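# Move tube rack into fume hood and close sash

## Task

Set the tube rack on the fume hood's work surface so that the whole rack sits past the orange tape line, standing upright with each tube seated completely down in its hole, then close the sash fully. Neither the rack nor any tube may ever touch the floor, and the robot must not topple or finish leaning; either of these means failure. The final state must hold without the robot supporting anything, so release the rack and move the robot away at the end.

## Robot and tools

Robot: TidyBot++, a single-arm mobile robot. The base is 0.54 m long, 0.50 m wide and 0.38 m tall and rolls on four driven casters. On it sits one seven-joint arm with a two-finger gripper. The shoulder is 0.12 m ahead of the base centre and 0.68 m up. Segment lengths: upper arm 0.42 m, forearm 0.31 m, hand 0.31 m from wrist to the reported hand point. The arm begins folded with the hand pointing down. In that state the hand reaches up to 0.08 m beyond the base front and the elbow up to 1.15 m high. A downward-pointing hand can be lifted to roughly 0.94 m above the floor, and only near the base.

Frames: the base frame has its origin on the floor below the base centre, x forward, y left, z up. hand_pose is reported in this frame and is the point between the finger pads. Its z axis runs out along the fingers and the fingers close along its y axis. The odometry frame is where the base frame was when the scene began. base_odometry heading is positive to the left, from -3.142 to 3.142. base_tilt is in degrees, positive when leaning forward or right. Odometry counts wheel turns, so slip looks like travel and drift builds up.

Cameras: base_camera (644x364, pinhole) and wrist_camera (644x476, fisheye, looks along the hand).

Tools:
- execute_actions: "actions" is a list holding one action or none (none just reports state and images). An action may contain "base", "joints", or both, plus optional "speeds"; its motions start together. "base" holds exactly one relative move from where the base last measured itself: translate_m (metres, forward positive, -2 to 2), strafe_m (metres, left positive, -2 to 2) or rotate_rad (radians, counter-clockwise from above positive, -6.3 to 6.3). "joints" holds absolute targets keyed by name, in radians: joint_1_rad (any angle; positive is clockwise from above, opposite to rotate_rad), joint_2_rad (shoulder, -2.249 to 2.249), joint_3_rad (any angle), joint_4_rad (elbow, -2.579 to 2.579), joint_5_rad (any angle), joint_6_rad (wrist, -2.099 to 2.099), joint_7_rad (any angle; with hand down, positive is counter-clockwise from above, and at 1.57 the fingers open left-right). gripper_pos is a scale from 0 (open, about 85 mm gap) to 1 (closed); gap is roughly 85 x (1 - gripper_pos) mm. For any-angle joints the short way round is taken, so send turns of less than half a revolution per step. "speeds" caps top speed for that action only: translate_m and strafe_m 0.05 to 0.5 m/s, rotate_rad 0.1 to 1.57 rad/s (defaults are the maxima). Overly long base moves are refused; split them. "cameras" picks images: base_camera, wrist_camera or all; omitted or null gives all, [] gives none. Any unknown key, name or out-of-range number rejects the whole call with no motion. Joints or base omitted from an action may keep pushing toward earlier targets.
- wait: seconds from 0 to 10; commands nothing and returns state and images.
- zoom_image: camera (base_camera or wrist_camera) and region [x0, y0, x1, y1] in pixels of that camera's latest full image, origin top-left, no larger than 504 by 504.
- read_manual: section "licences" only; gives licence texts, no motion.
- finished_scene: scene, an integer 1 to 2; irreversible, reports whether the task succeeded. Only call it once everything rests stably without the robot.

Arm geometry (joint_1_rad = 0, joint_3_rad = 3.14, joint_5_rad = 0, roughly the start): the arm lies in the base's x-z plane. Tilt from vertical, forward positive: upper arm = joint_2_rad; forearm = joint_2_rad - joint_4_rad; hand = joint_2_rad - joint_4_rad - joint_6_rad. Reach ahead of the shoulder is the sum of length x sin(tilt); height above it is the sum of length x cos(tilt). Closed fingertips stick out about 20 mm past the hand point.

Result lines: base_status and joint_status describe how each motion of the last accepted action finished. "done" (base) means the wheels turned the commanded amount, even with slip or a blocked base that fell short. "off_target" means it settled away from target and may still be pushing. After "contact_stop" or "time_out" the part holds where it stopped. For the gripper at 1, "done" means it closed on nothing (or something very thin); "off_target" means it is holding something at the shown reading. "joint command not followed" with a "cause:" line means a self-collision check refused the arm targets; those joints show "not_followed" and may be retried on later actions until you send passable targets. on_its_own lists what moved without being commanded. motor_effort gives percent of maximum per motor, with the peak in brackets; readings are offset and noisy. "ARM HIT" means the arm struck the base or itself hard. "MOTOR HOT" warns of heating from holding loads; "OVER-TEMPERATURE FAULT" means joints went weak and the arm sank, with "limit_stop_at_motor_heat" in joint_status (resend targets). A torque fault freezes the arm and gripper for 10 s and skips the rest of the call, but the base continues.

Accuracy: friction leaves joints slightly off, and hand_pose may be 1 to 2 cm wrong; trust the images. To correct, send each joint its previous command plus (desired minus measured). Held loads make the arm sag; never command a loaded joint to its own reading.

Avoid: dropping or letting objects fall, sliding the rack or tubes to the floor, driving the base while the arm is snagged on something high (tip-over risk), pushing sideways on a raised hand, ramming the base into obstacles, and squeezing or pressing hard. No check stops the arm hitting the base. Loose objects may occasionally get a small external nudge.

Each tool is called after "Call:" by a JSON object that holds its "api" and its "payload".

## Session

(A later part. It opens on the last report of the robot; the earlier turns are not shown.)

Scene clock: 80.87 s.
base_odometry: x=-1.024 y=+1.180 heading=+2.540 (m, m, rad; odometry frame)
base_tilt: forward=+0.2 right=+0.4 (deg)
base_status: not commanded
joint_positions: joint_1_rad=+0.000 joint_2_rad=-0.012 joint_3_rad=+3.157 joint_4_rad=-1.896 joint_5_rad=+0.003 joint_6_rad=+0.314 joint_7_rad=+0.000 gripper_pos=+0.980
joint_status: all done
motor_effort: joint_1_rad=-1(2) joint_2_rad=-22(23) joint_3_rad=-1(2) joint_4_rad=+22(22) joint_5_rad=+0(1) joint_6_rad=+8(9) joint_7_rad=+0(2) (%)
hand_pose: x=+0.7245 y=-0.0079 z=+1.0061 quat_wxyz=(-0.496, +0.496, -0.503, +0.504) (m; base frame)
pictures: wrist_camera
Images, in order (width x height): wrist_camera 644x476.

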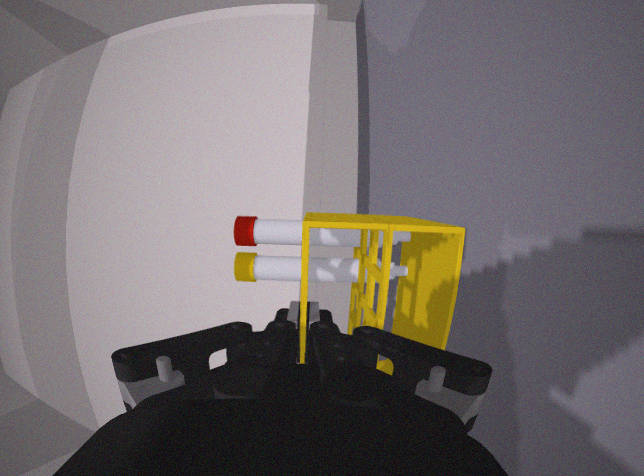

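Call:
{"api": "execute_actions", "payload": {"actions": [{"joints":{"gripper_pos":0.65}}], "cameras": ["wrist_camera"]}}

Call:
{"api": "execute_actions", "payload": {"actions": [{"base":{"translate_m":-0.08},"speeds":{"translate_m":0.06}}], "cameras": ["wrist_camera"]}}

Scene clock: 82.33 s.
base_odometry: x=-1.024 y=+1.180 heading=+2.540 (m, m, rad; odometry frame)
base_tilt: forward=+0.2 right=+0.4 (deg)
base_status: not commanded
joint_positions: joint_1_rad=+0.000 joint_2_rad=-0.012 joint_3_rad=+3.157 joint_4_rad=-1.896 joint_5_rad=+0.003 joint_6_rad=+0.314 joint_7_rad=+0.000 gripper_pos=+0.650
joint_status: all done
motor_effort: joint_1_rad=-1(2) joint_2_rad=-22(22) joint_3_rad=-1(1) joint_4_rad=+21(22) joint_5_rad=+0(0) joint_6_rad=+8(8) joint_7_rad=+0(0) (%)
hand_pose: x=+0.7245 y=-0.0079 z=+1.0061 quat_wxyz=(-0.496, +0.496, -0.503, +0.504) (m; base frame)
pictures: wrist_camera
Images, in order (width x height): wrist_camera 644x476.

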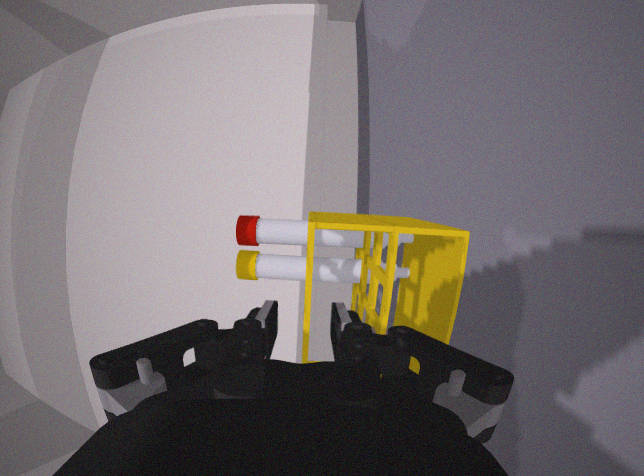

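Scene clock: 84.17 s.
base_odometry: x=-0.958 y=+1.134 heading=+2.540 (m, m, rad; odometry frame)
base_tilt: forward=+0.2 right=+0.4 (deg)
base_status: done
joint_positions: joint_1_rad=+0.000 joint_2_rad=-0.013 joint_3_rad=+3.157 joint_4_rad=-1.896 joint_5_rad=+0.003 joint_6_rad=+0.315 joint_7_rad=+0.000 gripper_pos=+0.650
joint_status: not commanded
motor_effort: joint_1_rad=-1(2) joint_2_rad=-22(26) joint_3_rad=-1(2) joint_4_rad=+21(22) joint_5_rad=-1(0) joint_6_rad=+8(9) joint_7_rad=+0(0) (%)
hand_pose: x=+0.7243 y=-0.0079 z=+1.0066 quat_wxyz=(-0.496, +0.496, -0.503, +0.505) (m; base frame)
pictures: wrist_camera
Images, in order (width x height): wrist_camera 644x476.

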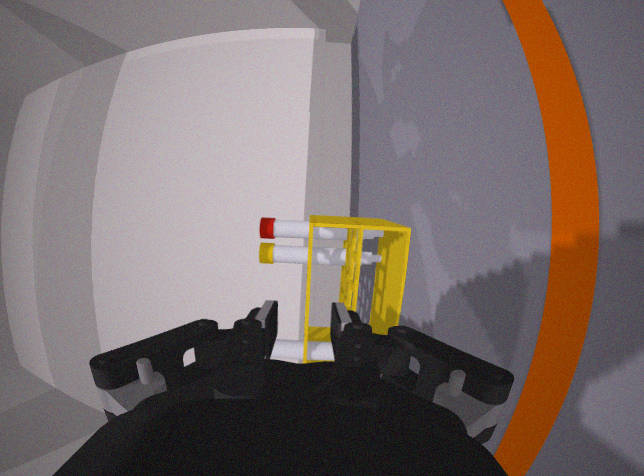

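Call:
{"api": "execute_actions", "payload": {"actions": [{"base":{"translate_m":-0.35},"speeds":{"translate_m":0.25},"joints":{"joint_4_rad":-1.75,"joint_6_rad":0.2}}], "cameras": []}}

Call:
{"api": "execute_actions", "payload": {"actions": [{"base":{"translate_m":0.08},"speeds":{"translate_m":0.05},"joints":{"joint_2_rad":0.125,"joint_4_rad":-0.58,"joint_6_rad":-0.89,"gripper_pos":0.35}}], "cameras": ["wrist_camera"]}}

Scene clock: 88.50 s.
base_odometry: x=-0.669 y=+0.936 heading=+2.541 (m, m, rad; odometry frame)
base_tilt: forward=+0.2 right=+0.4 (deg)
base_status: done
joint_positions: joint_1_rad=+0.000 joint_2_rad=-0.016 joint_3_rad=+3.157 joint_4_rad=-1.755 joint_5_rad=+0.003 joint_6_rad=+0.225 joint_7_rad=+0.000 gripper_pos=+0.650
joint_status: all done
motor_effort: joint_1_rad=-1(0) joint_2_rad=-22(25) joint_3_rad=-1(0) joint_4_rad=+21(22) joint_5_rad=+0(0) joint_6_rad=+8(8) joint_7_rad=+0(1) (%)
hand_pose: x=+0.7331 y=-0.0081 z=+1.0678 quat_wxyz=(-0.510, +0.482, -0.489, +0.518) (m; base frame)
pictures: none
No camera images: the call's "cameras" was empty. Leave "cameras" out to get every camera's image.

Scene clock: 90.93 s.
base_odometry: x=-0.736 y=+0.982 heading=+2.541 (m, m, rad; odometry frame)
base_tilt: forward=+0.2 right=+0.4 (deg)
base_status: done
joint_positions: joint_1_rad=+0.000 joint_2_rad=+0.152 joint_3_rad=+3.157 joint_4_rad=-0.640 joint_5_rad=+0.003 joint_6_rad=-0.919 joint_7_rad=+0.000 gripper_pos=+0.350
joint_status: joint_4_rad off_target (ended at -0.640, target -0.580); the others done
motor_effort: joint_1_rad=-2(3) joint_2_rad=-33(34) joint_3_rad=-3(2) joint_4_rad=+26(27) joint_5_rad=+0(0) joint_6_rad=+16(15) joint_7_rad=+0(0) (%)
hand_pose: x=+0.7148 y=-0.0071 z=+1.2749 quat_wxyz=(-0.459, +0.530, -0.538, +0.469) (m; base frame)
pictures: wrist_camera
Images, in order (width x height): wrist_camera 644x476.

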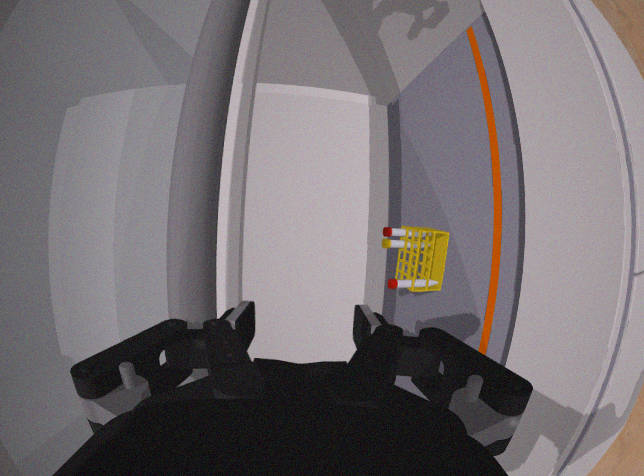

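Caught under the bar; back off.

Call:
{"api": "execute_actions", "payload": {"actions": [{"base":{"translate_m":-0.06},"speeds":{"translate_m":0.08},"joints":{"joint_2_rad":0.10}}], "cameras": ["wrist_camera"]}}

Scene clock: 92.77 s.
base_odometry: x=-0.686 y=+0.948 heading=+2.541 (m, m, rad; odometry frame)
base_tilt: forward=+0.2 right=+0.4 (deg)
base_status: done
joint_positions: joint_1_rad=+0.000 joint_2_rad=+0.097 joint_3_rad=+3.157 joint_4_rad=-0.583 joint_5_rad=+0.003 joint_6_rad=-0.915 joint_7_rad=+0.000 gripper_pos=+0.350
joint_status: all done
on_its_own: joint_4_rad moved +0.058 to your old target -0.580
motor_effort: joint_1_rad=-1(3) joint_2_rad=-21(37) joint_3_rad=-2(2) joint_4_rad=+16(25) joint_5_rad=+0(1) joint_6_rad=+8(15) joint_7_rad=+0(0) (%)
hand_pose: x=+0.6684 y=-0.0069 z=+1.3380 quat_wxyz=(-0.489, +0.502, -0.509, +0.499) (m; base frame)
pictures: wrist_camera
Images, in order (width x height): wrist_camera 644x476.

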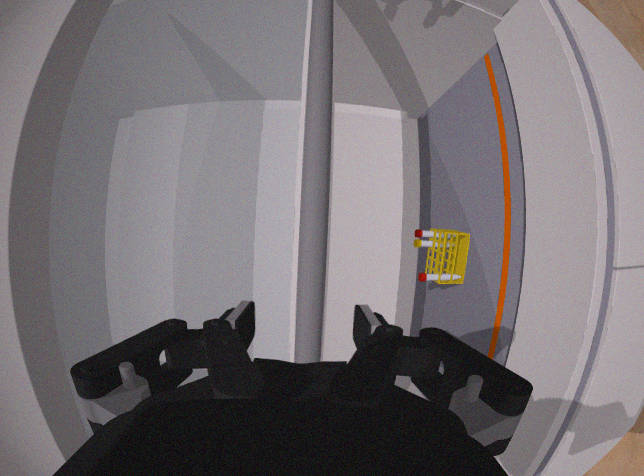

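Call:
{"api": "execute_actions", "payload": {"actions": [{"base":{"translate_m":0.145},"speeds":{"translate_m":0.07}}], "cameras": ["wrist_camera"]}}

Call:
{"api": "execute_actions", "payload": {"actions": [{"joints":{"gripper_pos":1}}], "cameras": ["wrist_camera"]}}

Call:
{"api": "execute_actions", "payload": {"actions": [{"joints":{"joint_2_rad":0.10,"joint_4_rad":-0.98,"joint_6_rad":-0.85,"gripper_pos":1}}], "cameras": ["wrist_camera"]}}

Scene clock: 95.97 s.
base_odometry: x=-0.805 y=+1.030 heading=+2.541 (m, m, rad; odometry frame)
base_tilt: forward=+0.2 right=+0.4 (deg)
base_status: done
joint_positions: joint_1_rad=+0.000 joint_2_rad=+0.076 joint_3_rad=+3.157 joint_4_rad=-0.591 joint_5_rad=+0.003 joint_6_rad=-0.925 joint_7_rad=+0.000 gripper_pos=+0.350
joint_status: not commanded
motor_effort: joint_1_rad=-1(3) joint_2_rad=-14(22) joint_3_rad=+0(0) joint_4_rad=+17(22) joint_5_rad=+0(1) joint_6_rad=+13(20) joint_7_rad=+0(0) (%)
hand_pose: x=+0.6571 y=-0.0069 z=+1.3414 quat_wxyz=(-0.489, +0.502, -0.509, +0.500) (m; base frame)
pictures: wrist_camera
Images, in order (width x height): wrist_camera 644x476.

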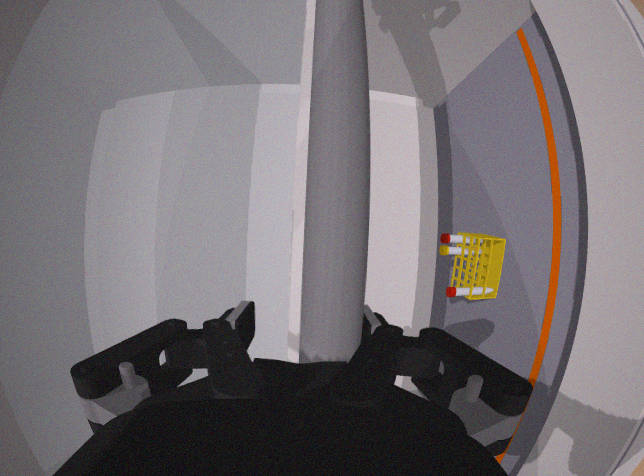

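Scene clock: 96.87 s.
base_odometry: x=-0.805 y=+1.030 heading=+2.541 (m, m, rad; odometry frame)
base_tilt: forward=+0.2 right=+0.4 (deg)
base_status: not commanded
joint_positions: joint_1_rad=+0.000 joint_2_rad=+0.066 joint_3_rad=+3.157 joint_4_rad=-0.605 joint_5_rad=+0.003 joint_6_rad=-0.949 joint_7_rad=+0.000 gripper_pos=+0.619
joint_status: gripper_pos off_target (ended at +0.619, target +1.000)
motor_effort: joint_1_rad=-1(1) joint_2_rad=-13(14) joint_3_rad=-1(1) joint_4_rad=+20(21) joint_5_rad=+2(1) joint_6_rad=+18(22) joint_7_rad=+1(1) (%)
hand_pose: x=+0.6532 y=-0.0070 z=+1.3325 quat_wxyz=(-0.482, +0.508, -0.516, +0.492) (m; base frame)
pictures: wrist_camera
Images, in order (width x height): wrist_camera 644x476.

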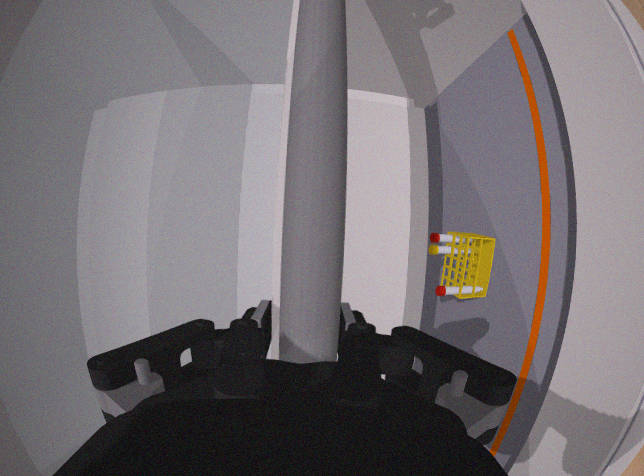

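Scene clock: 98.63 s.
base_odometry: x=-0.805 y=+1.030 heading=+2.541 (m, m, rad; odometry frame)
base_tilt: forward=+0.2 right=+0.4 (deg)
base_status: not commanded
joint_positions: joint_1_rad=+0.000 joint_2_rad=-0.011 joint_3_rad=+3.157 joint_4_rad=-0.830 joint_5_rad=+0.003 joint_6_rad=-0.730 joint_7_rad=+0.000 gripper_pos=+0.619
joint_status: joint_2_rad off_target (ended at -0.011, target +0.100); joint_4_rad off_target (ended at -0.830, target -0.980); joint_6_rad off_target (ended at -0.730, target -0.850); gripper_pos off_target (ended at +0.619, target +1.000)
motor_effort: joint_1_rad=+3(3) joint_2_rad=+8(12) joint_3_rad=+2(2) joint_4_rad=-8(21) joint_5_rad=+4(3) joint_6_rad=-13(17) joint_7_rad=+2(2) (%)
hand_pose: x=+0.6552 y=-0.0077 z=+1.3243 quat_wxyz=(-0.501, +0.490, -0.498, +0.510) (m; base frame)
pictures: wrist_camera
Images, in order (width x height): wrist_camera 644x476.

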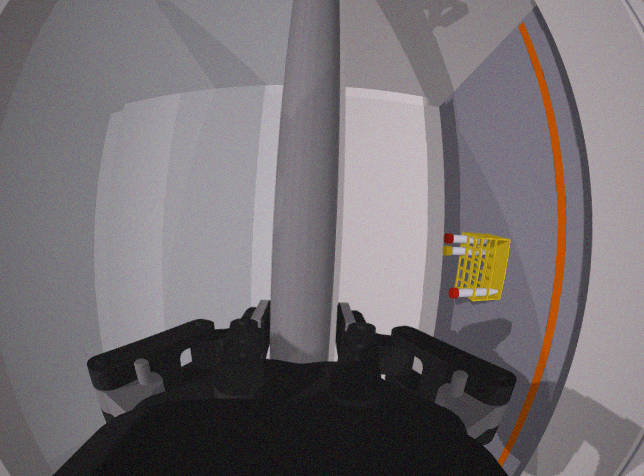

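Call:
{"api": "execute_actions", "payload": {"actions": [{"joints":{"joint_2_rad":-0.08,"joint_4_rad":-1.28,"joint_6_rad":-0.55,"gripper_pos":1}}], "cameras": ["wrist_camera"]}}

Scene clock: 100.70 s.
base_odometry: x=-0.805 y=+1.030 heading=+2.541 (m, m, rad; odometry frame)
base_tilt: forward=+0.2 right=+0.4 (deg)
base_status: not commanded
joint_positions: joint_1_rad=+0.000 joint_2_rad=-0.114 joint_3_rad=+3.157 joint_4_rad=-1.157 joint_5_rad=+0.003 joint_6_rad=-0.437 joint_7_rad=+0.000 gripper_pos=+0.620
joint_status: joint_4_rad off_target (ended at -1.157, target -1.280); joint_6_rad off_target (ended at -0.437, target -0.550); gripper_pos off_target (ended at +0.620, target +1.000); the others done
motor_effort: joint_1_rad=+3(3) joint_2_rad=-5(8) joint_3_rad=+3(3) joint_4_rad=-1(8) joint_5_rad=+3(3) joint_6_rad=-12(15) joint_7_rad=+1(2) (%)
hand_pose: x=+0.6527 y=-0.0080 z=+1.2864 quat_wxyz=(-0.518, +0.473, -0.481, +0.526) (m; base frame)
pictures: wrist_camera
Images, in order (width x height): wrist_camera 644x476.

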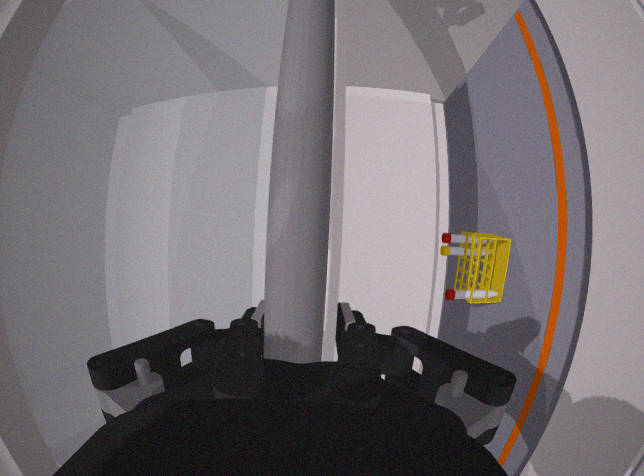

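Call:
{"api": "execute_actions", "payload": {"actions": [{"joints":{"joint_2_rad":-0.08,"joint_4_rad":-1.55,"joint_6_rad":-0.45,"gripper_pos":1}}], "cameras": []}}

Call:
{"api": "execute_actions", "payload": {"actions": [{"joints":{"joint_2_rad":-0.10,"joint_4_rad":-1.75,"joint_6_rad":-0.28,"gripper_pos":1}}], "cameras": []}}

Call:
{"api": "execute_actions", "payload": {"actions": [{"joints":{"joint_2_rad":-0.09,"joint_4_rad":-1.93,"joint_6_rad":-0.10,"gripper_pos":1}}], "cameras": ["wrist_camera"]}}

Scene clock: 103.13 s.
base_odometry: x=-0.805 y=+1.030 heading=+2.541 (m, m, rad; odometry frame)
base_tilt: forward=+0.2 right=+0.4 (deg)
base_status: not commanded
joint_positions: joint_1_rad=+0.000 joint_2_rad=-0.178 joint_3_rad=+3.157 joint_4_rad=-1.412 joint_5_rad=+0.003 joint_6_rad=-0.289 joint_7_rad=+0.000 gripper_pos=+0.621
joint_status: joint_2_rad off_target (ended at -0.178, target -0.080); joint_4_rad off_target (ended at -1.412, target -1.550); joint_6_rad off_target (ended at -0.289, target -0.450); gripper_pos off_target (ended at +0.621, target +1.000)
motor_effort: joint_1_rad=+2(2) joint_2_rad=+8(8) joint_3_rad=+3(3) joint_4_rad=-3(14) joint_5_rad=+1(3) joint_6_rad=-12(20) joint_7_rad=+1(2) (%)
hand_pose: x=+0.6525 y=-0.0082 z=+1.2144 quat_wxyz=(-0.508, +0.484, -0.492, +0.516) (m; base frame)
pictures: none
No camera images: the call's "cameras" was empty. Leave "cameras" out to get every camera's image.

Scene clock: 104.67 s.
base_odometry: x=-0.805 y=+1.030 heading=+2.541 (m, m, rad; odometry frame)
base_tilt: forward=+0.2 right=+0.4 (deg)
base_status: not commanded
joint_positions: joint_1_rad=+0.000 joint_2_rad=-0.207 joint_3_rad=+3.157 joint_4_rad=-1.586 joint_5_rad=+0.003 joint_6_rad=-0.128 joint_7_rad=+0.000 gripper_pos=+0.625
joint_status: joint_2_rad off_target (ended at -0.207, target -0.100); joint_4_rad off_target (ended at -1.586, target -1.750); joint_6_rad off_target (ended at -0.128, target -0.280); gripper_pos off_target (ended at +0.625, target +1.000)
motor_effort: joint_1_rad=-1(3) joint_2_rad=+10(11) joint_3_rad=+0(3) joint_4_rad=-6(14) joint_5_rad=+1(2) joint_6_rad=-16(18) joint_7_rad=+1(1) (%)
hand_pose: x=+0.6518 y=-0.0081 z=+1.1737 quat_wxyz=(-0.512, +0.480, -0.487, +0.520) (m; base frame)
pictures: none
No camera images: the call's "cameras" was empty. Leave "cameras" out to get every camera's image.

Scene clock: 106.23 s.
base_odometry: x=-0.805 y=+1.030 heading=+2.541 (m, m, rad; odometry frame)
base_tilt: forward=+0.2 right=+0.4 (deg)
base_status: not commanded
joint_positions: joint_1_rad=+0.000 joint_2_rad=-0.220 joint_3_rad=+3.157 joint_4_rad=-1.756 joint_5_rad=+0.003 joint_6_rad=+0.060 joint_7_rad=+0.000 gripper_pos=+0.629
joint_status: joint_2_rad off_target (ended at -0.220, target -0.090); joint_4_rad off_target (ended at -1.756, target -1.930); joint_6_rad off_target (ended at +0.060, target -0.100); gripper_pos off_target (ended at +0.629, target +1.000)
motor_effort: joint_1_rad=-4(4) joint_2_rad=+15(16) joint_3_rad=-4(4) joint_4_rad=-8(15) joint_5_rad=+2(2) joint_6_rad=-16(19) joint_7_rad=+1(1) (%)
hand_pose: x=+0.6515 y=-0.0080 z=+1.1330 quat_wxyz=(-0.519, +0.472, -0.479, +0.527) (m; base frame)
pictures: wrist_camera
Images, in order (width x height): wrist_camera 644x476.

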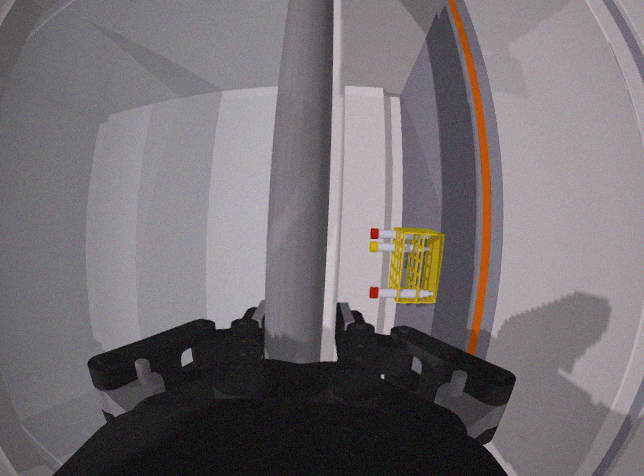

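Call:
{"api": "execute_actions", "payload": {"actions": [{"joints":{"joint_2_rad":-0.07,"joint_4_rad":-2.05,"joint_6_rad":-0.05,"gripper_pos":1}}], "cameras": []}}

Call:
{"api": "execute_actions", "payload": {"actions": [{"joints":{"joint_2_rad":-0.05,"joint_4_rad":-2.14,"joint_6_rad":0.0,"gripper_pos":1}}], "cameras": ["wrist_camera"]}}

Scene clock: 108.67 s.
base_odometry: x=-0.805 y=+1.030 heading=+2.541 (m, m, rad; odometry frame)
base_tilt: forward=+0.2 right=+0.4 (deg)
base_status: not commanded
joint_positions: joint_1_rad=+0.000 joint_2_rad=-0.219 joint_3_rad=+3.158 joint_4_rad=-1.879 joint_5_rad=+0.003 joint_6_rad=+0.129 joint_7_rad=+0.000 gripper_pos=+0.629
joint_status: joint_2_rad off_target (ended at -0.219, target -0.070); joint_4_rad off_target (ended at -1.879, target -2.050); joint_6_rad off_target (ended at +0.129, target -0.050); gripper_pos off_target (ended at +0.629, target +1.000)
motor_effort: joint_1_rad=-5(5) joint_2_rad=+13(19) joint_3_rad=-4(5) joint_4_rad=-8(18) joint_5_rad=+1(2) joint_6_rad=-17(22) joint_7_rad=+1(1) (%)
hand_pose: x=+0.6518 y=-0.0080 z=+1.0771 quat_wxyz=(-0.506, +0.486, -0.494, +0.513) (m; base frame)
pictures: none
No camera images: the call's "cameras" was empty. Leave "cameras" out to get every camera's image.

Scene clock: 110.27 s.
base_odometry: x=-0.805 y=+1.030 heading=+2.541 (m, m, rad; odometry frame)
base_tilt: forward=+0.2 right=+0.4 (deg)
base_status: not commanded
joint_positions: joint_1_rad=+0.000 joint_2_rad=-0.213 joint_3_rad=+3.158 joint_4_rad=-1.955 joint_5_rad=+0.003 joint_6_rad=+0.175 joint_7_rad=+0.000 gripper_pos=+0.629
joint_status: joint_2_rad off_target (ended at -0.213, target -0.050); joint_4_rad off_target (ended at -1.955, target -2.140); joint_6_rad off_target (ended at +0.175, target +0.000); gripper_pos off_target (ended at +0.629, target +1.000)
motor_effort: joint_1_rad=-5(5) joint_2_rad=+12(17) joint_3_rad=-4(5) joint_4_rad=-10(17) joint_5_rad=+2(1) joint_6_rad=-18(22) joint_7_rad=+1(1) (%)
hand_pose: x=+0.6511 y=-0.0081 z=+1.0412 quat_wxyz=(-0.498, +0.495, -0.503, +0.505) (m; base frame)
pictures: wrist_camera
Images, in order (width x height): wrist_camera 644x476.

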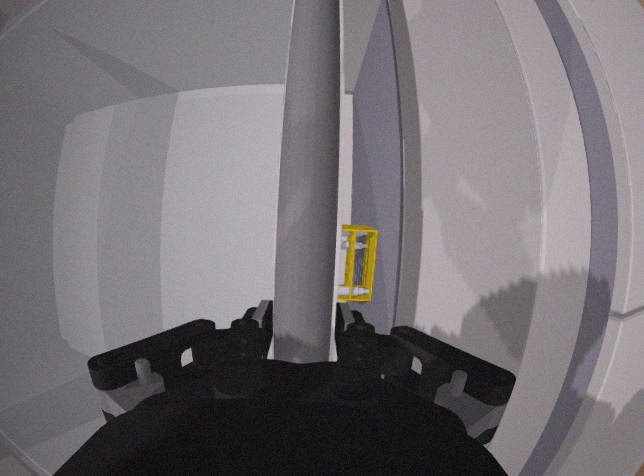

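Call:
{"api": "execute_actions", "payload": {"actions": [{"joints":{"joint_2_rad":-0.213,"joint_4_rad":-1.955,"joint_6_rad":0.175}}], "cameras": []}}

Call:
{"api": "execute_actions", "payload": {"actions": [{"joints":{"gripper_pos":0.4}}], "cameras": []}}

Call:
{"api": "execute_actions", "payload": {"actions": [{"base":{"translate_m":-0.14},"speeds":{"translate_m":0.12}}], "cameras": []}}

Call:
{"api": "execute_actions", "payload": {"actions": [{"joints":{"joint_2_rad":-0.09,"joint_4_rad":-1.42,"joint_6_rad":-0.53,"joint_7_rad":1.57,"gripper_pos":1}}], "cameras": []}}

Call:
{"api": "execute_actions", "payload": {"actions": [{"base":{"translate_m":0.13},"speeds":{"translate_m":0.07}}], "cameras": ["wrist_camera"]}}

Call:
{"api": "execute_actions", "payload": {"actions": [{"joints":{"joint_2_rad":0.05,"joint_4_rad":-1.70,"joint_6_rad":-0.62}}], "cameras": ["wrist_camera"]}}

Scene clock: 112.87 s.
base_odometry: x=-0.805 y=+1.030 heading=+2.541 (m, m, rad; odometry frame)
base_tilt: forward=+0.2 right=+0.4 (deg)
base_status: not commanded
joint_positions: joint_1_rad=+0.000 joint_2_rad=-0.215 joint_3_rad=+3.158 joint_4_rad=-1.953 joint_5_rad=+0.003 joint_6_rad=+0.176 joint_7_rad=+0.000 gripper_pos=+0.629
joint_status: all done
motor_effort: joint_1_rad=-5(5) joint_2_rad=-9(11) joint_3_rad=-5(5) joint_4_rad=+18(19) joint_5_rad=+1(2) joint_6_rad=+4(17) joint_7_rad=+1(1) (%)
hand_pose: x=+0.6506 y=-0.0081 z=+1.0434 quat_wxyz=(-0.499, +0.494, -0.502, +0.506) (m; base frame)
pictures: none
No camera images: the call's "cameras" was empty. Leave "cameras" out to get every camera's image.

Scene clock: 113.73 s.
base_odometry: x=-0.805 y=+1.030 heading=+2.541 (m, m, rad; odometry frame)
base_tilt: forward=+0.2 right=+0.4 (deg)
base_status: not commanded
joint_positions: joint_1_rad=-0.001 joint_2_rad=-0.213 joint_3_rad=+3.158 joint_4_rad=-1.955 joint_5_rad=+0.003 joint_6_rad=+0.176 joint_7_rad=+0.000 gripper_pos=+0.400
joint_status: all done
motor_effort: joint_1_rad=-1(5) joint_2_rad=-15(18) joint_3_rad=-1(4) joint_4_rad=+21(22) joint_5_rad=+0(1) joint_6_rad=+8(8) joint_7_rad=+0(1) (%)
hand_pose: x=+0.6512 y=-0.0080 z=+1.0415 quat_wxyz=(-0.498, +0.495, -0.502, +0.505) (m; base frame)
pictures: none
No camera images: the call's "cameras" was empty. Leave "cameras" out to get every camera's image.

Scene clock: 115.50 s.
base_odometry: x=-0.690 y=+0.951 heading=+2.541 (m, m, rad; odometry frame)
base_tilt: forward=+0.2 right=+0.4 (deg)
base_status: done
joint_positions: joint_1_rad=-0.001 joint_2_rad=-0.213 joint_3_rad=+3.158 joint_4_rad=-1.955 joint_5_rad=+0.003 joint_6_rad=+0.176 joint_7_rad=+0.000 gripper_pos=+0.400
joint_status: not commanded
motor_effort: joint_1_rad=-1(2) joint_2_rad=-15(18) joint_3_rad=-1(2) joint_4_rad=+21(22) joint_5_rad=+0(0) joint_6_rad=+8(8) joint_7_rad=+0(0) (%)
hand_pose: x=+0.6512 y=-0.0080 z=+1.0415 quat_wxyz=(-0.498, +0.495, -0.503, +0.505) (m; base frame)
pictures: none
No camera images: the call's "cameras" was empty. Leave "cameras" out to get every camera's image.

Scene clock: 117.50 s.
base_odometry: x=-0.690 y=+0.951 heading=+2.541 (m, m, rad; odometry frame)
base_tilt: forward=+0.2 right=+0.4 (deg)
base_status: not commanded
joint_positions: joint_1_rad=-0.001 joint_2_rad=-0.115 joint_3_rad=+3.158 joint_4_rad=-1.429 joint_5_rad=+0.003 joint_6_rad=-0.505 joint_7_rad=+1.543 gripper_pos=+0.999
joint_status: all done
motor_effort: joint_1_rad=-1(1) joint_2_rad=-18(19) joint_3_rad=-1(1) joint_4_rad=+21(22) joint_5_rad=+0(0) joint_6_rad=+8(8) joint_7_rad=-1(1) (%)
hand_pose: x=+0.6769 y=-0.0086 z=+1.1029 quat_wxyz=(-0.003, +0.789, -0.017, +0.614) (m; base frame)
pictures: none
No camera images: the call's "cameras" was empty. Leave "cameras" out to get every camera's image.

Scene clock: 119.83 s.
base_odometry: x=-0.797 y=+1.024 heading=+2.541 (m, m, rad; odometry frame)
base_tilt: forward=+0.2 right=+0.4 (deg)
base_status: done
joint_positions: joint_1_rad=-0.001 joint_2_rad=-0.137 joint_3_rad=+3.158 joint_4_rad=-1.433 joint_5_rad=+0.003 joint_6_rad=-0.546 joint_7_rad=+1.543 gripper_pos=+0.999
joint_status: not commanded
motor_effort: joint_1_rad=-1(3) joint_2_rad=-7(19) joint_3_rad=+0(0) joint_4_rad=+22(24) joint_5_rad=+0(0) joint_6_rad=+12(14) joint_7_rad=+0(0) (%)
hand_pose: x=+0.6641 y=-0.0086 z=+1.1004 quat_wxyz=(-0.003, +0.796, -0.018, +0.605) (m; base frame)
pictures: wrist_camera
Images, in order (width x height): wrist_camera 644x476.

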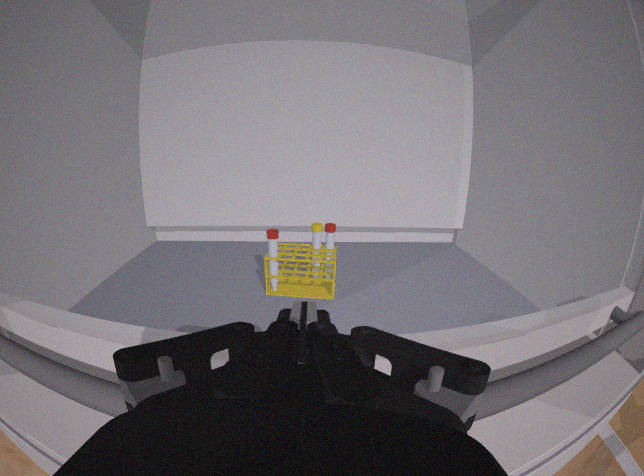

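Scene clock: 121.17 s.
base_odometry: x=-0.797 y=+1.024 heading=+2.541 (m, m, rad; odometry frame)
base_tilt: forward=+0.2 right=+0.4 (deg)
base_status: not commanded
joint_positions: joint_1_rad=-0.001 joint_2_rad=-0.143 joint_3_rad=+3.158 joint_4_rad=-1.509 joint_5_rad=+0.003 joint_6_rad=-0.497 joint_7_rad=+1.543 gripper_pos=+0.999
joint_status: joint_2_rad off_target (ended at -0.143, target +0.050); joint_4_rad off_target (ended at -1.509, target -1.700); joint_6_rad off_target (ended at -0.497, target -0.620)
motor_effort: joint_1_rad=-3(3) joint_2_rad=+21(26) joint_3_rad=-3(0) joint_4_rad=-10(22) joint_5_rad=+0(1) joint_6_rad=-14(14) joint_7_rad=+0(1) (%)
hand_pose: x=+0.6649 y=-0.0085 z=+1.0728 quat_wxyz=(-0.003, +0.802, -0.018, +0.597) (m; base frame)
pictures: wrist_camera
Images, in order (width x height): wrist_camera 644x476.

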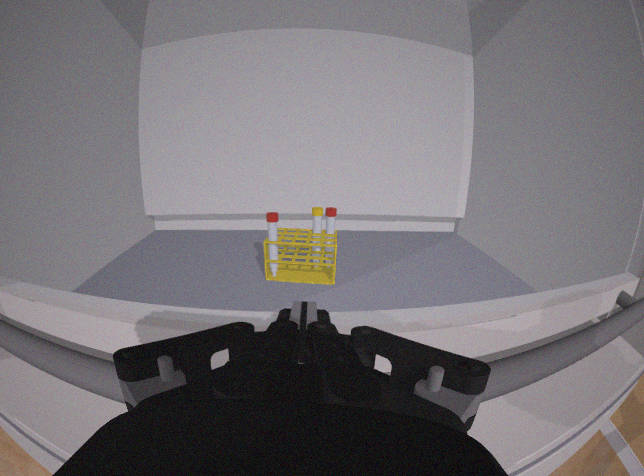

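Call:
{"api": "execute_actions", "payload": {"actions": [{"joints":{"joint_2_rad":0.03,"joint_4_rad":-1.85,"joint_6_rad":-0.64}}], "cameras": []}}

Call:
{"api": "execute_actions", "payload": {"actions": [{"joints":{"joint_2_rad":0.05,"joint_4_rad":-1.95,"joint_6_rad":-0.58}}], "cameras": ["wrist_camera"]}}

Scene clock: 123.33 s.
base_odometry: x=-0.797 y=+1.024 heading=+2.541 (m, m, rad; odometry frame)
base_tilt: forward=+0.2 right=+0.4 (deg)
base_status: not commanded
joint_positions: joint_1_rad=-0.001 joint_2_rad=-0.155 joint_3_rad=+3.158 joint_4_rad=-1.657 joint_5_rad=+0.004 joint_6_rad=-0.465 joint_7_rad=+1.543 gripper_pos=+0.999
joint_status: joint_2_rad off_target (ended at -0.155, target +0.030); joint_4_rad off_target (ended at -1.657, target -1.850); joint_6_rad off_target (ended at -0.465, target -0.640)
motor_effort: joint_1_rad=-2(3) joint_2_rad=+16(30) joint_3_rad=-2(3) joint_4_rad=-12(31) joint_5_rad=-1(1) joint_6_rad=-15(32) joint_7_rad=+0(1) (%)
hand_pose: x=+0.6551 y=-0.0084 z=+0.9986 quat_wxyz=(-0.003, +0.832, -0.018, +0.554) (m; base frame)
pictures: none
No camera images: the call's "cameras" was empty. Leave "cameras" out to get every camera's image.

Scene clock: 124.27 s.
base_odometry: x=-0.797 y=+1.024 heading=+2.541 (m, m, rad; odometry frame)
base_tilt: forward=+0.2 right=+0.4 (deg)
base_status: not commanded
joint_positions: joint_1_rad=-0.001 joint_2_rad=-0.164 joint_3_rad=+3.158 joint_4_rad=-1.698 joint_5_rad=+0.004 joint_6_rad=-0.401 joint_7_rad=+1.543 gripper_pos=+0.999
joint_status: joint_2_rad off_target (ended at -0.164, target +0.050); joint_4_rad off_target (ended at -1.698, target -1.950); joint_6_rad off_target (ended at -0.401, target -0.580)
motor_effort: joint_1_rad=-2(2) joint_2_rad=+28(30) joint_3_rad=-2(2) joint_4_rad=-22(22) joint_5_rad=-1(0) joint_6_rad=-22(22) joint_7_rad=-1(0) (%)
hand_pose: x=+0.6555 y=-0.0084 z=+0.9982 quat_wxyz=(-0.003, +0.823, -0.018, +0.568) (m; base frame)
pictures: wrist_camera
Images, in order (width x height): wrist_camera 644x476.

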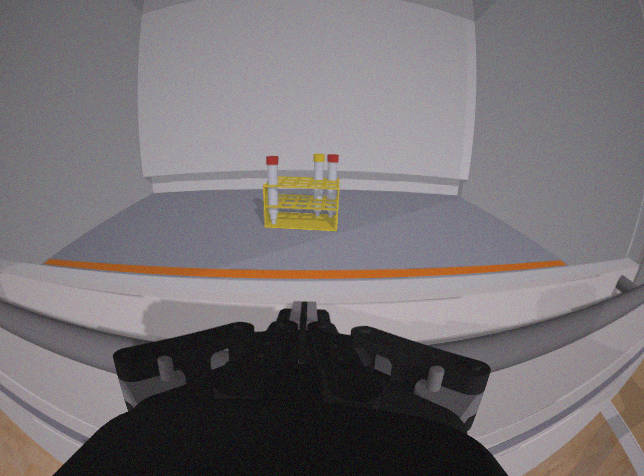

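Call:
{"api": "execute_actions", "payload": {"actions": [{"joints":{"joint_2_rad":0.08,"joint_4_rad":-1.98,"joint_6_rad":-0.68}}], "cameras": []}}

Call:
{"api": "execute_actions", "payload": {"actions": [{"joints":{"joint_2_rad":-0.17,"joint_4_rad":-1.66,"joint_6_rad":-0.38}}], "cameras": []}}

Call:
{"api": "execute_actions", "payload": {"actions": [{"base":{"translate_m":-0.1},"speeds":{"translate_m":0.12}}], "cameras": []}}

Call:
{"api": "execute_actions", "payload": {"actions": [{"base":{"translate_m":-0.25},"joints":{"joint_4_rad":-2.18,"joint_6_rad":0.44}}], "cameras": ["wrist_camera"]}}

Call:
{"api": "zoom_image", "payload": {"camera": "wrist_camera", "region": [200,180,420,310]}}

Scene clock: 125.67 s.
base_odometry: x=-0.797 y=+1.024 heading=+2.541 (m, m, rad; odometry frame)
base_tilt: forward=+0.2 right=+0.4 (deg)
base_status: not commanded
joint_positions: joint_1_rad=-0.001 joint_2_rad=-0.164 joint_3_rad=+3.158 joint_4_rad=-1.696 joint_5_rad=+0.004 joint_6_rad=-0.404 joint_7_rad=+1.543 gripper_pos=+0.999
joint_status: joint_2_rad off_target (ended at -0.164, target +0.080); joint_4_rad off_target (ended at -1.696, target -1.980); joint_6_rad off_target (ended at -0.404, target -0.680)
motor_effort: joint_1_rad=-2(3) joint_2_rad=+29(33) joint_3_rad=-2(2) joint_4_rad=-30(31) joint_5_rad=-1(1) joint_6_rad=-29(29) joint_7_rad=+0(1) (%)
hand_pose: x=+0.6552 y=-0.0084 z=+0.9978 quat_wxyz=(-0.003, +0.824, -0.018, +0.567) (m; base frame)
pictures: none
No camera images: the call's "cameras" was empty. Leave "cameras" out to get every camera's image.

Scene clock: 127.07 s.
base_odometry: x=-0.797 y=+1.024 heading=+2.541 (m, m, rad; odometry frame)
base_tilt: forward=+0.2 right=+0.4 (deg)
base_status: not commanded
joint_positions: joint_1_rad=-0.001 joint_2_rad=-0.167 joint_3_rad=+3.158 joint_4_rad=-1.692 joint_5_rad=+0.004 joint_6_rad=-0.404 joint_7_rad=+1.543 gripper_pos=+0.999
joint_status: all done
motor_effort: joint_1_rad=-2(2) joint_2_rad=-12(30) joint_3_rad=-2(2) joint_4_rad=+24(30) joint_5_rad=-1(0) joint_6_rad=+11(29) joint_7_rad=+0(1) (%)
hand_pose: x=+0.6549 y=-0.0084 z=+1.0016 quat_wxyz=(-0.003, +0.822, -0.018, +0.569) (m; base frame)
pictures: none
No camera images: the call's "cameras" was empty. Leave "cameras" out to get every camera's image.

Scene clock: 128.50 s.
base_odometry: x=-0.714 y=+0.968 heading=+2.541 (m, m, rad; odometry frame)
base_tilt: forward=+0.2 right=+0.4 (deg)
base_status: done
joint_positions: joint_1_rad=-0.001 joint_2_rad=-0.164 joint_3_rad=+3.158 joint_4_rad=-1.668 joint_5_rad=+0.004 joint_6_rad=-0.402 joint_7_rad=+1.543 gripper_pos=+0.999
joint_status: not commanded
motor_effort: joint_1_rad=-2(3) joint_2_rad=-16(21) joint_3_rad=-1(2) joint_4_rad=+21(24) joint_5_rad=+0(0) joint_6_rad=+8(11) joint_7_rad=+0(0) (%)
hand_pose: x=+0.6580 y=-0.0085 z=+1.0152 quat_wxyz=(-0.003, +0.815, -0.017, +0.579) (m; base frame)
pictures: none
No camera images: the call's "cameras" was empty. Leave "cameras" out to get every camera's image.

Scene clock: 130.27 s.
base_odometry: x=-0.508 y=+0.827 heading=+2.541 (m, m, rad; odometry frame)
base_tilt: forward=+0.2 right=+0.4 (deg)
base_status: done
joint_positions: joint_1_rad=-0.001 joint_2_rad=-0.167 joint_3_rad=+3.158 joint_4_rad=-2.172 joint_5_rad=+0.004 joint_6_rad=+0.415 joint_7_rad=+1.543 gripper_pos=+0.999
joint_status: all done
motor_effort: joint_1_rad=-1(1) joint_2_rad=-15(20) joint_3_rad=-1(1) joint_4_rad=+20(23) joint_5_rad=+0(1) joint_6_rad=+8(8) joint_7_rad=+0(0) (%)
hand_pose: x=+0.6457 y=-0.0071 z=+0.9584 quat_wxyz=(-0.005, +0.714, -0.015, +0.700) (m; base frame)
pictures: wrist_camera
Images, in order (width x height): wrist_camera 644x476.

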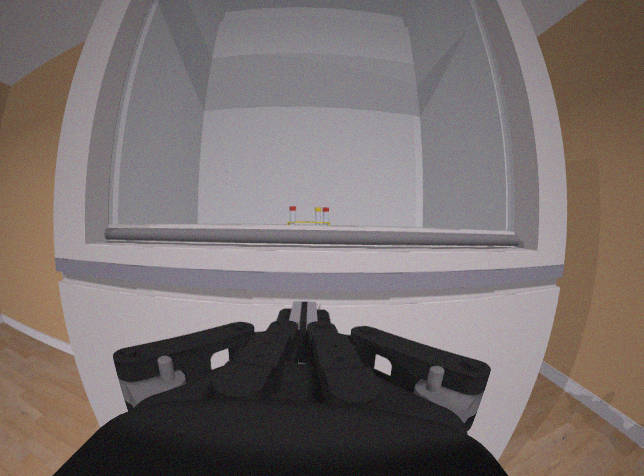

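Region (200, 180, 420, 310) of wrist_camera's 644x476 image, scaled by 2.291; it fills the top 298 rows of this view, and the rest is white.

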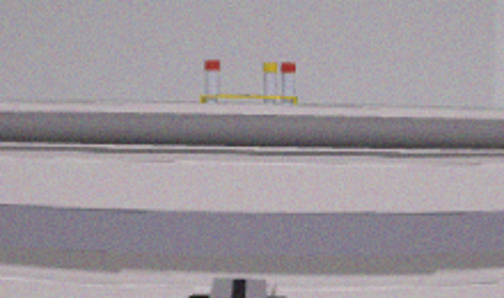

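Call:
{"api": "finished_scene", "payload": {"scene": 2}}

The scene is finished: the task was done.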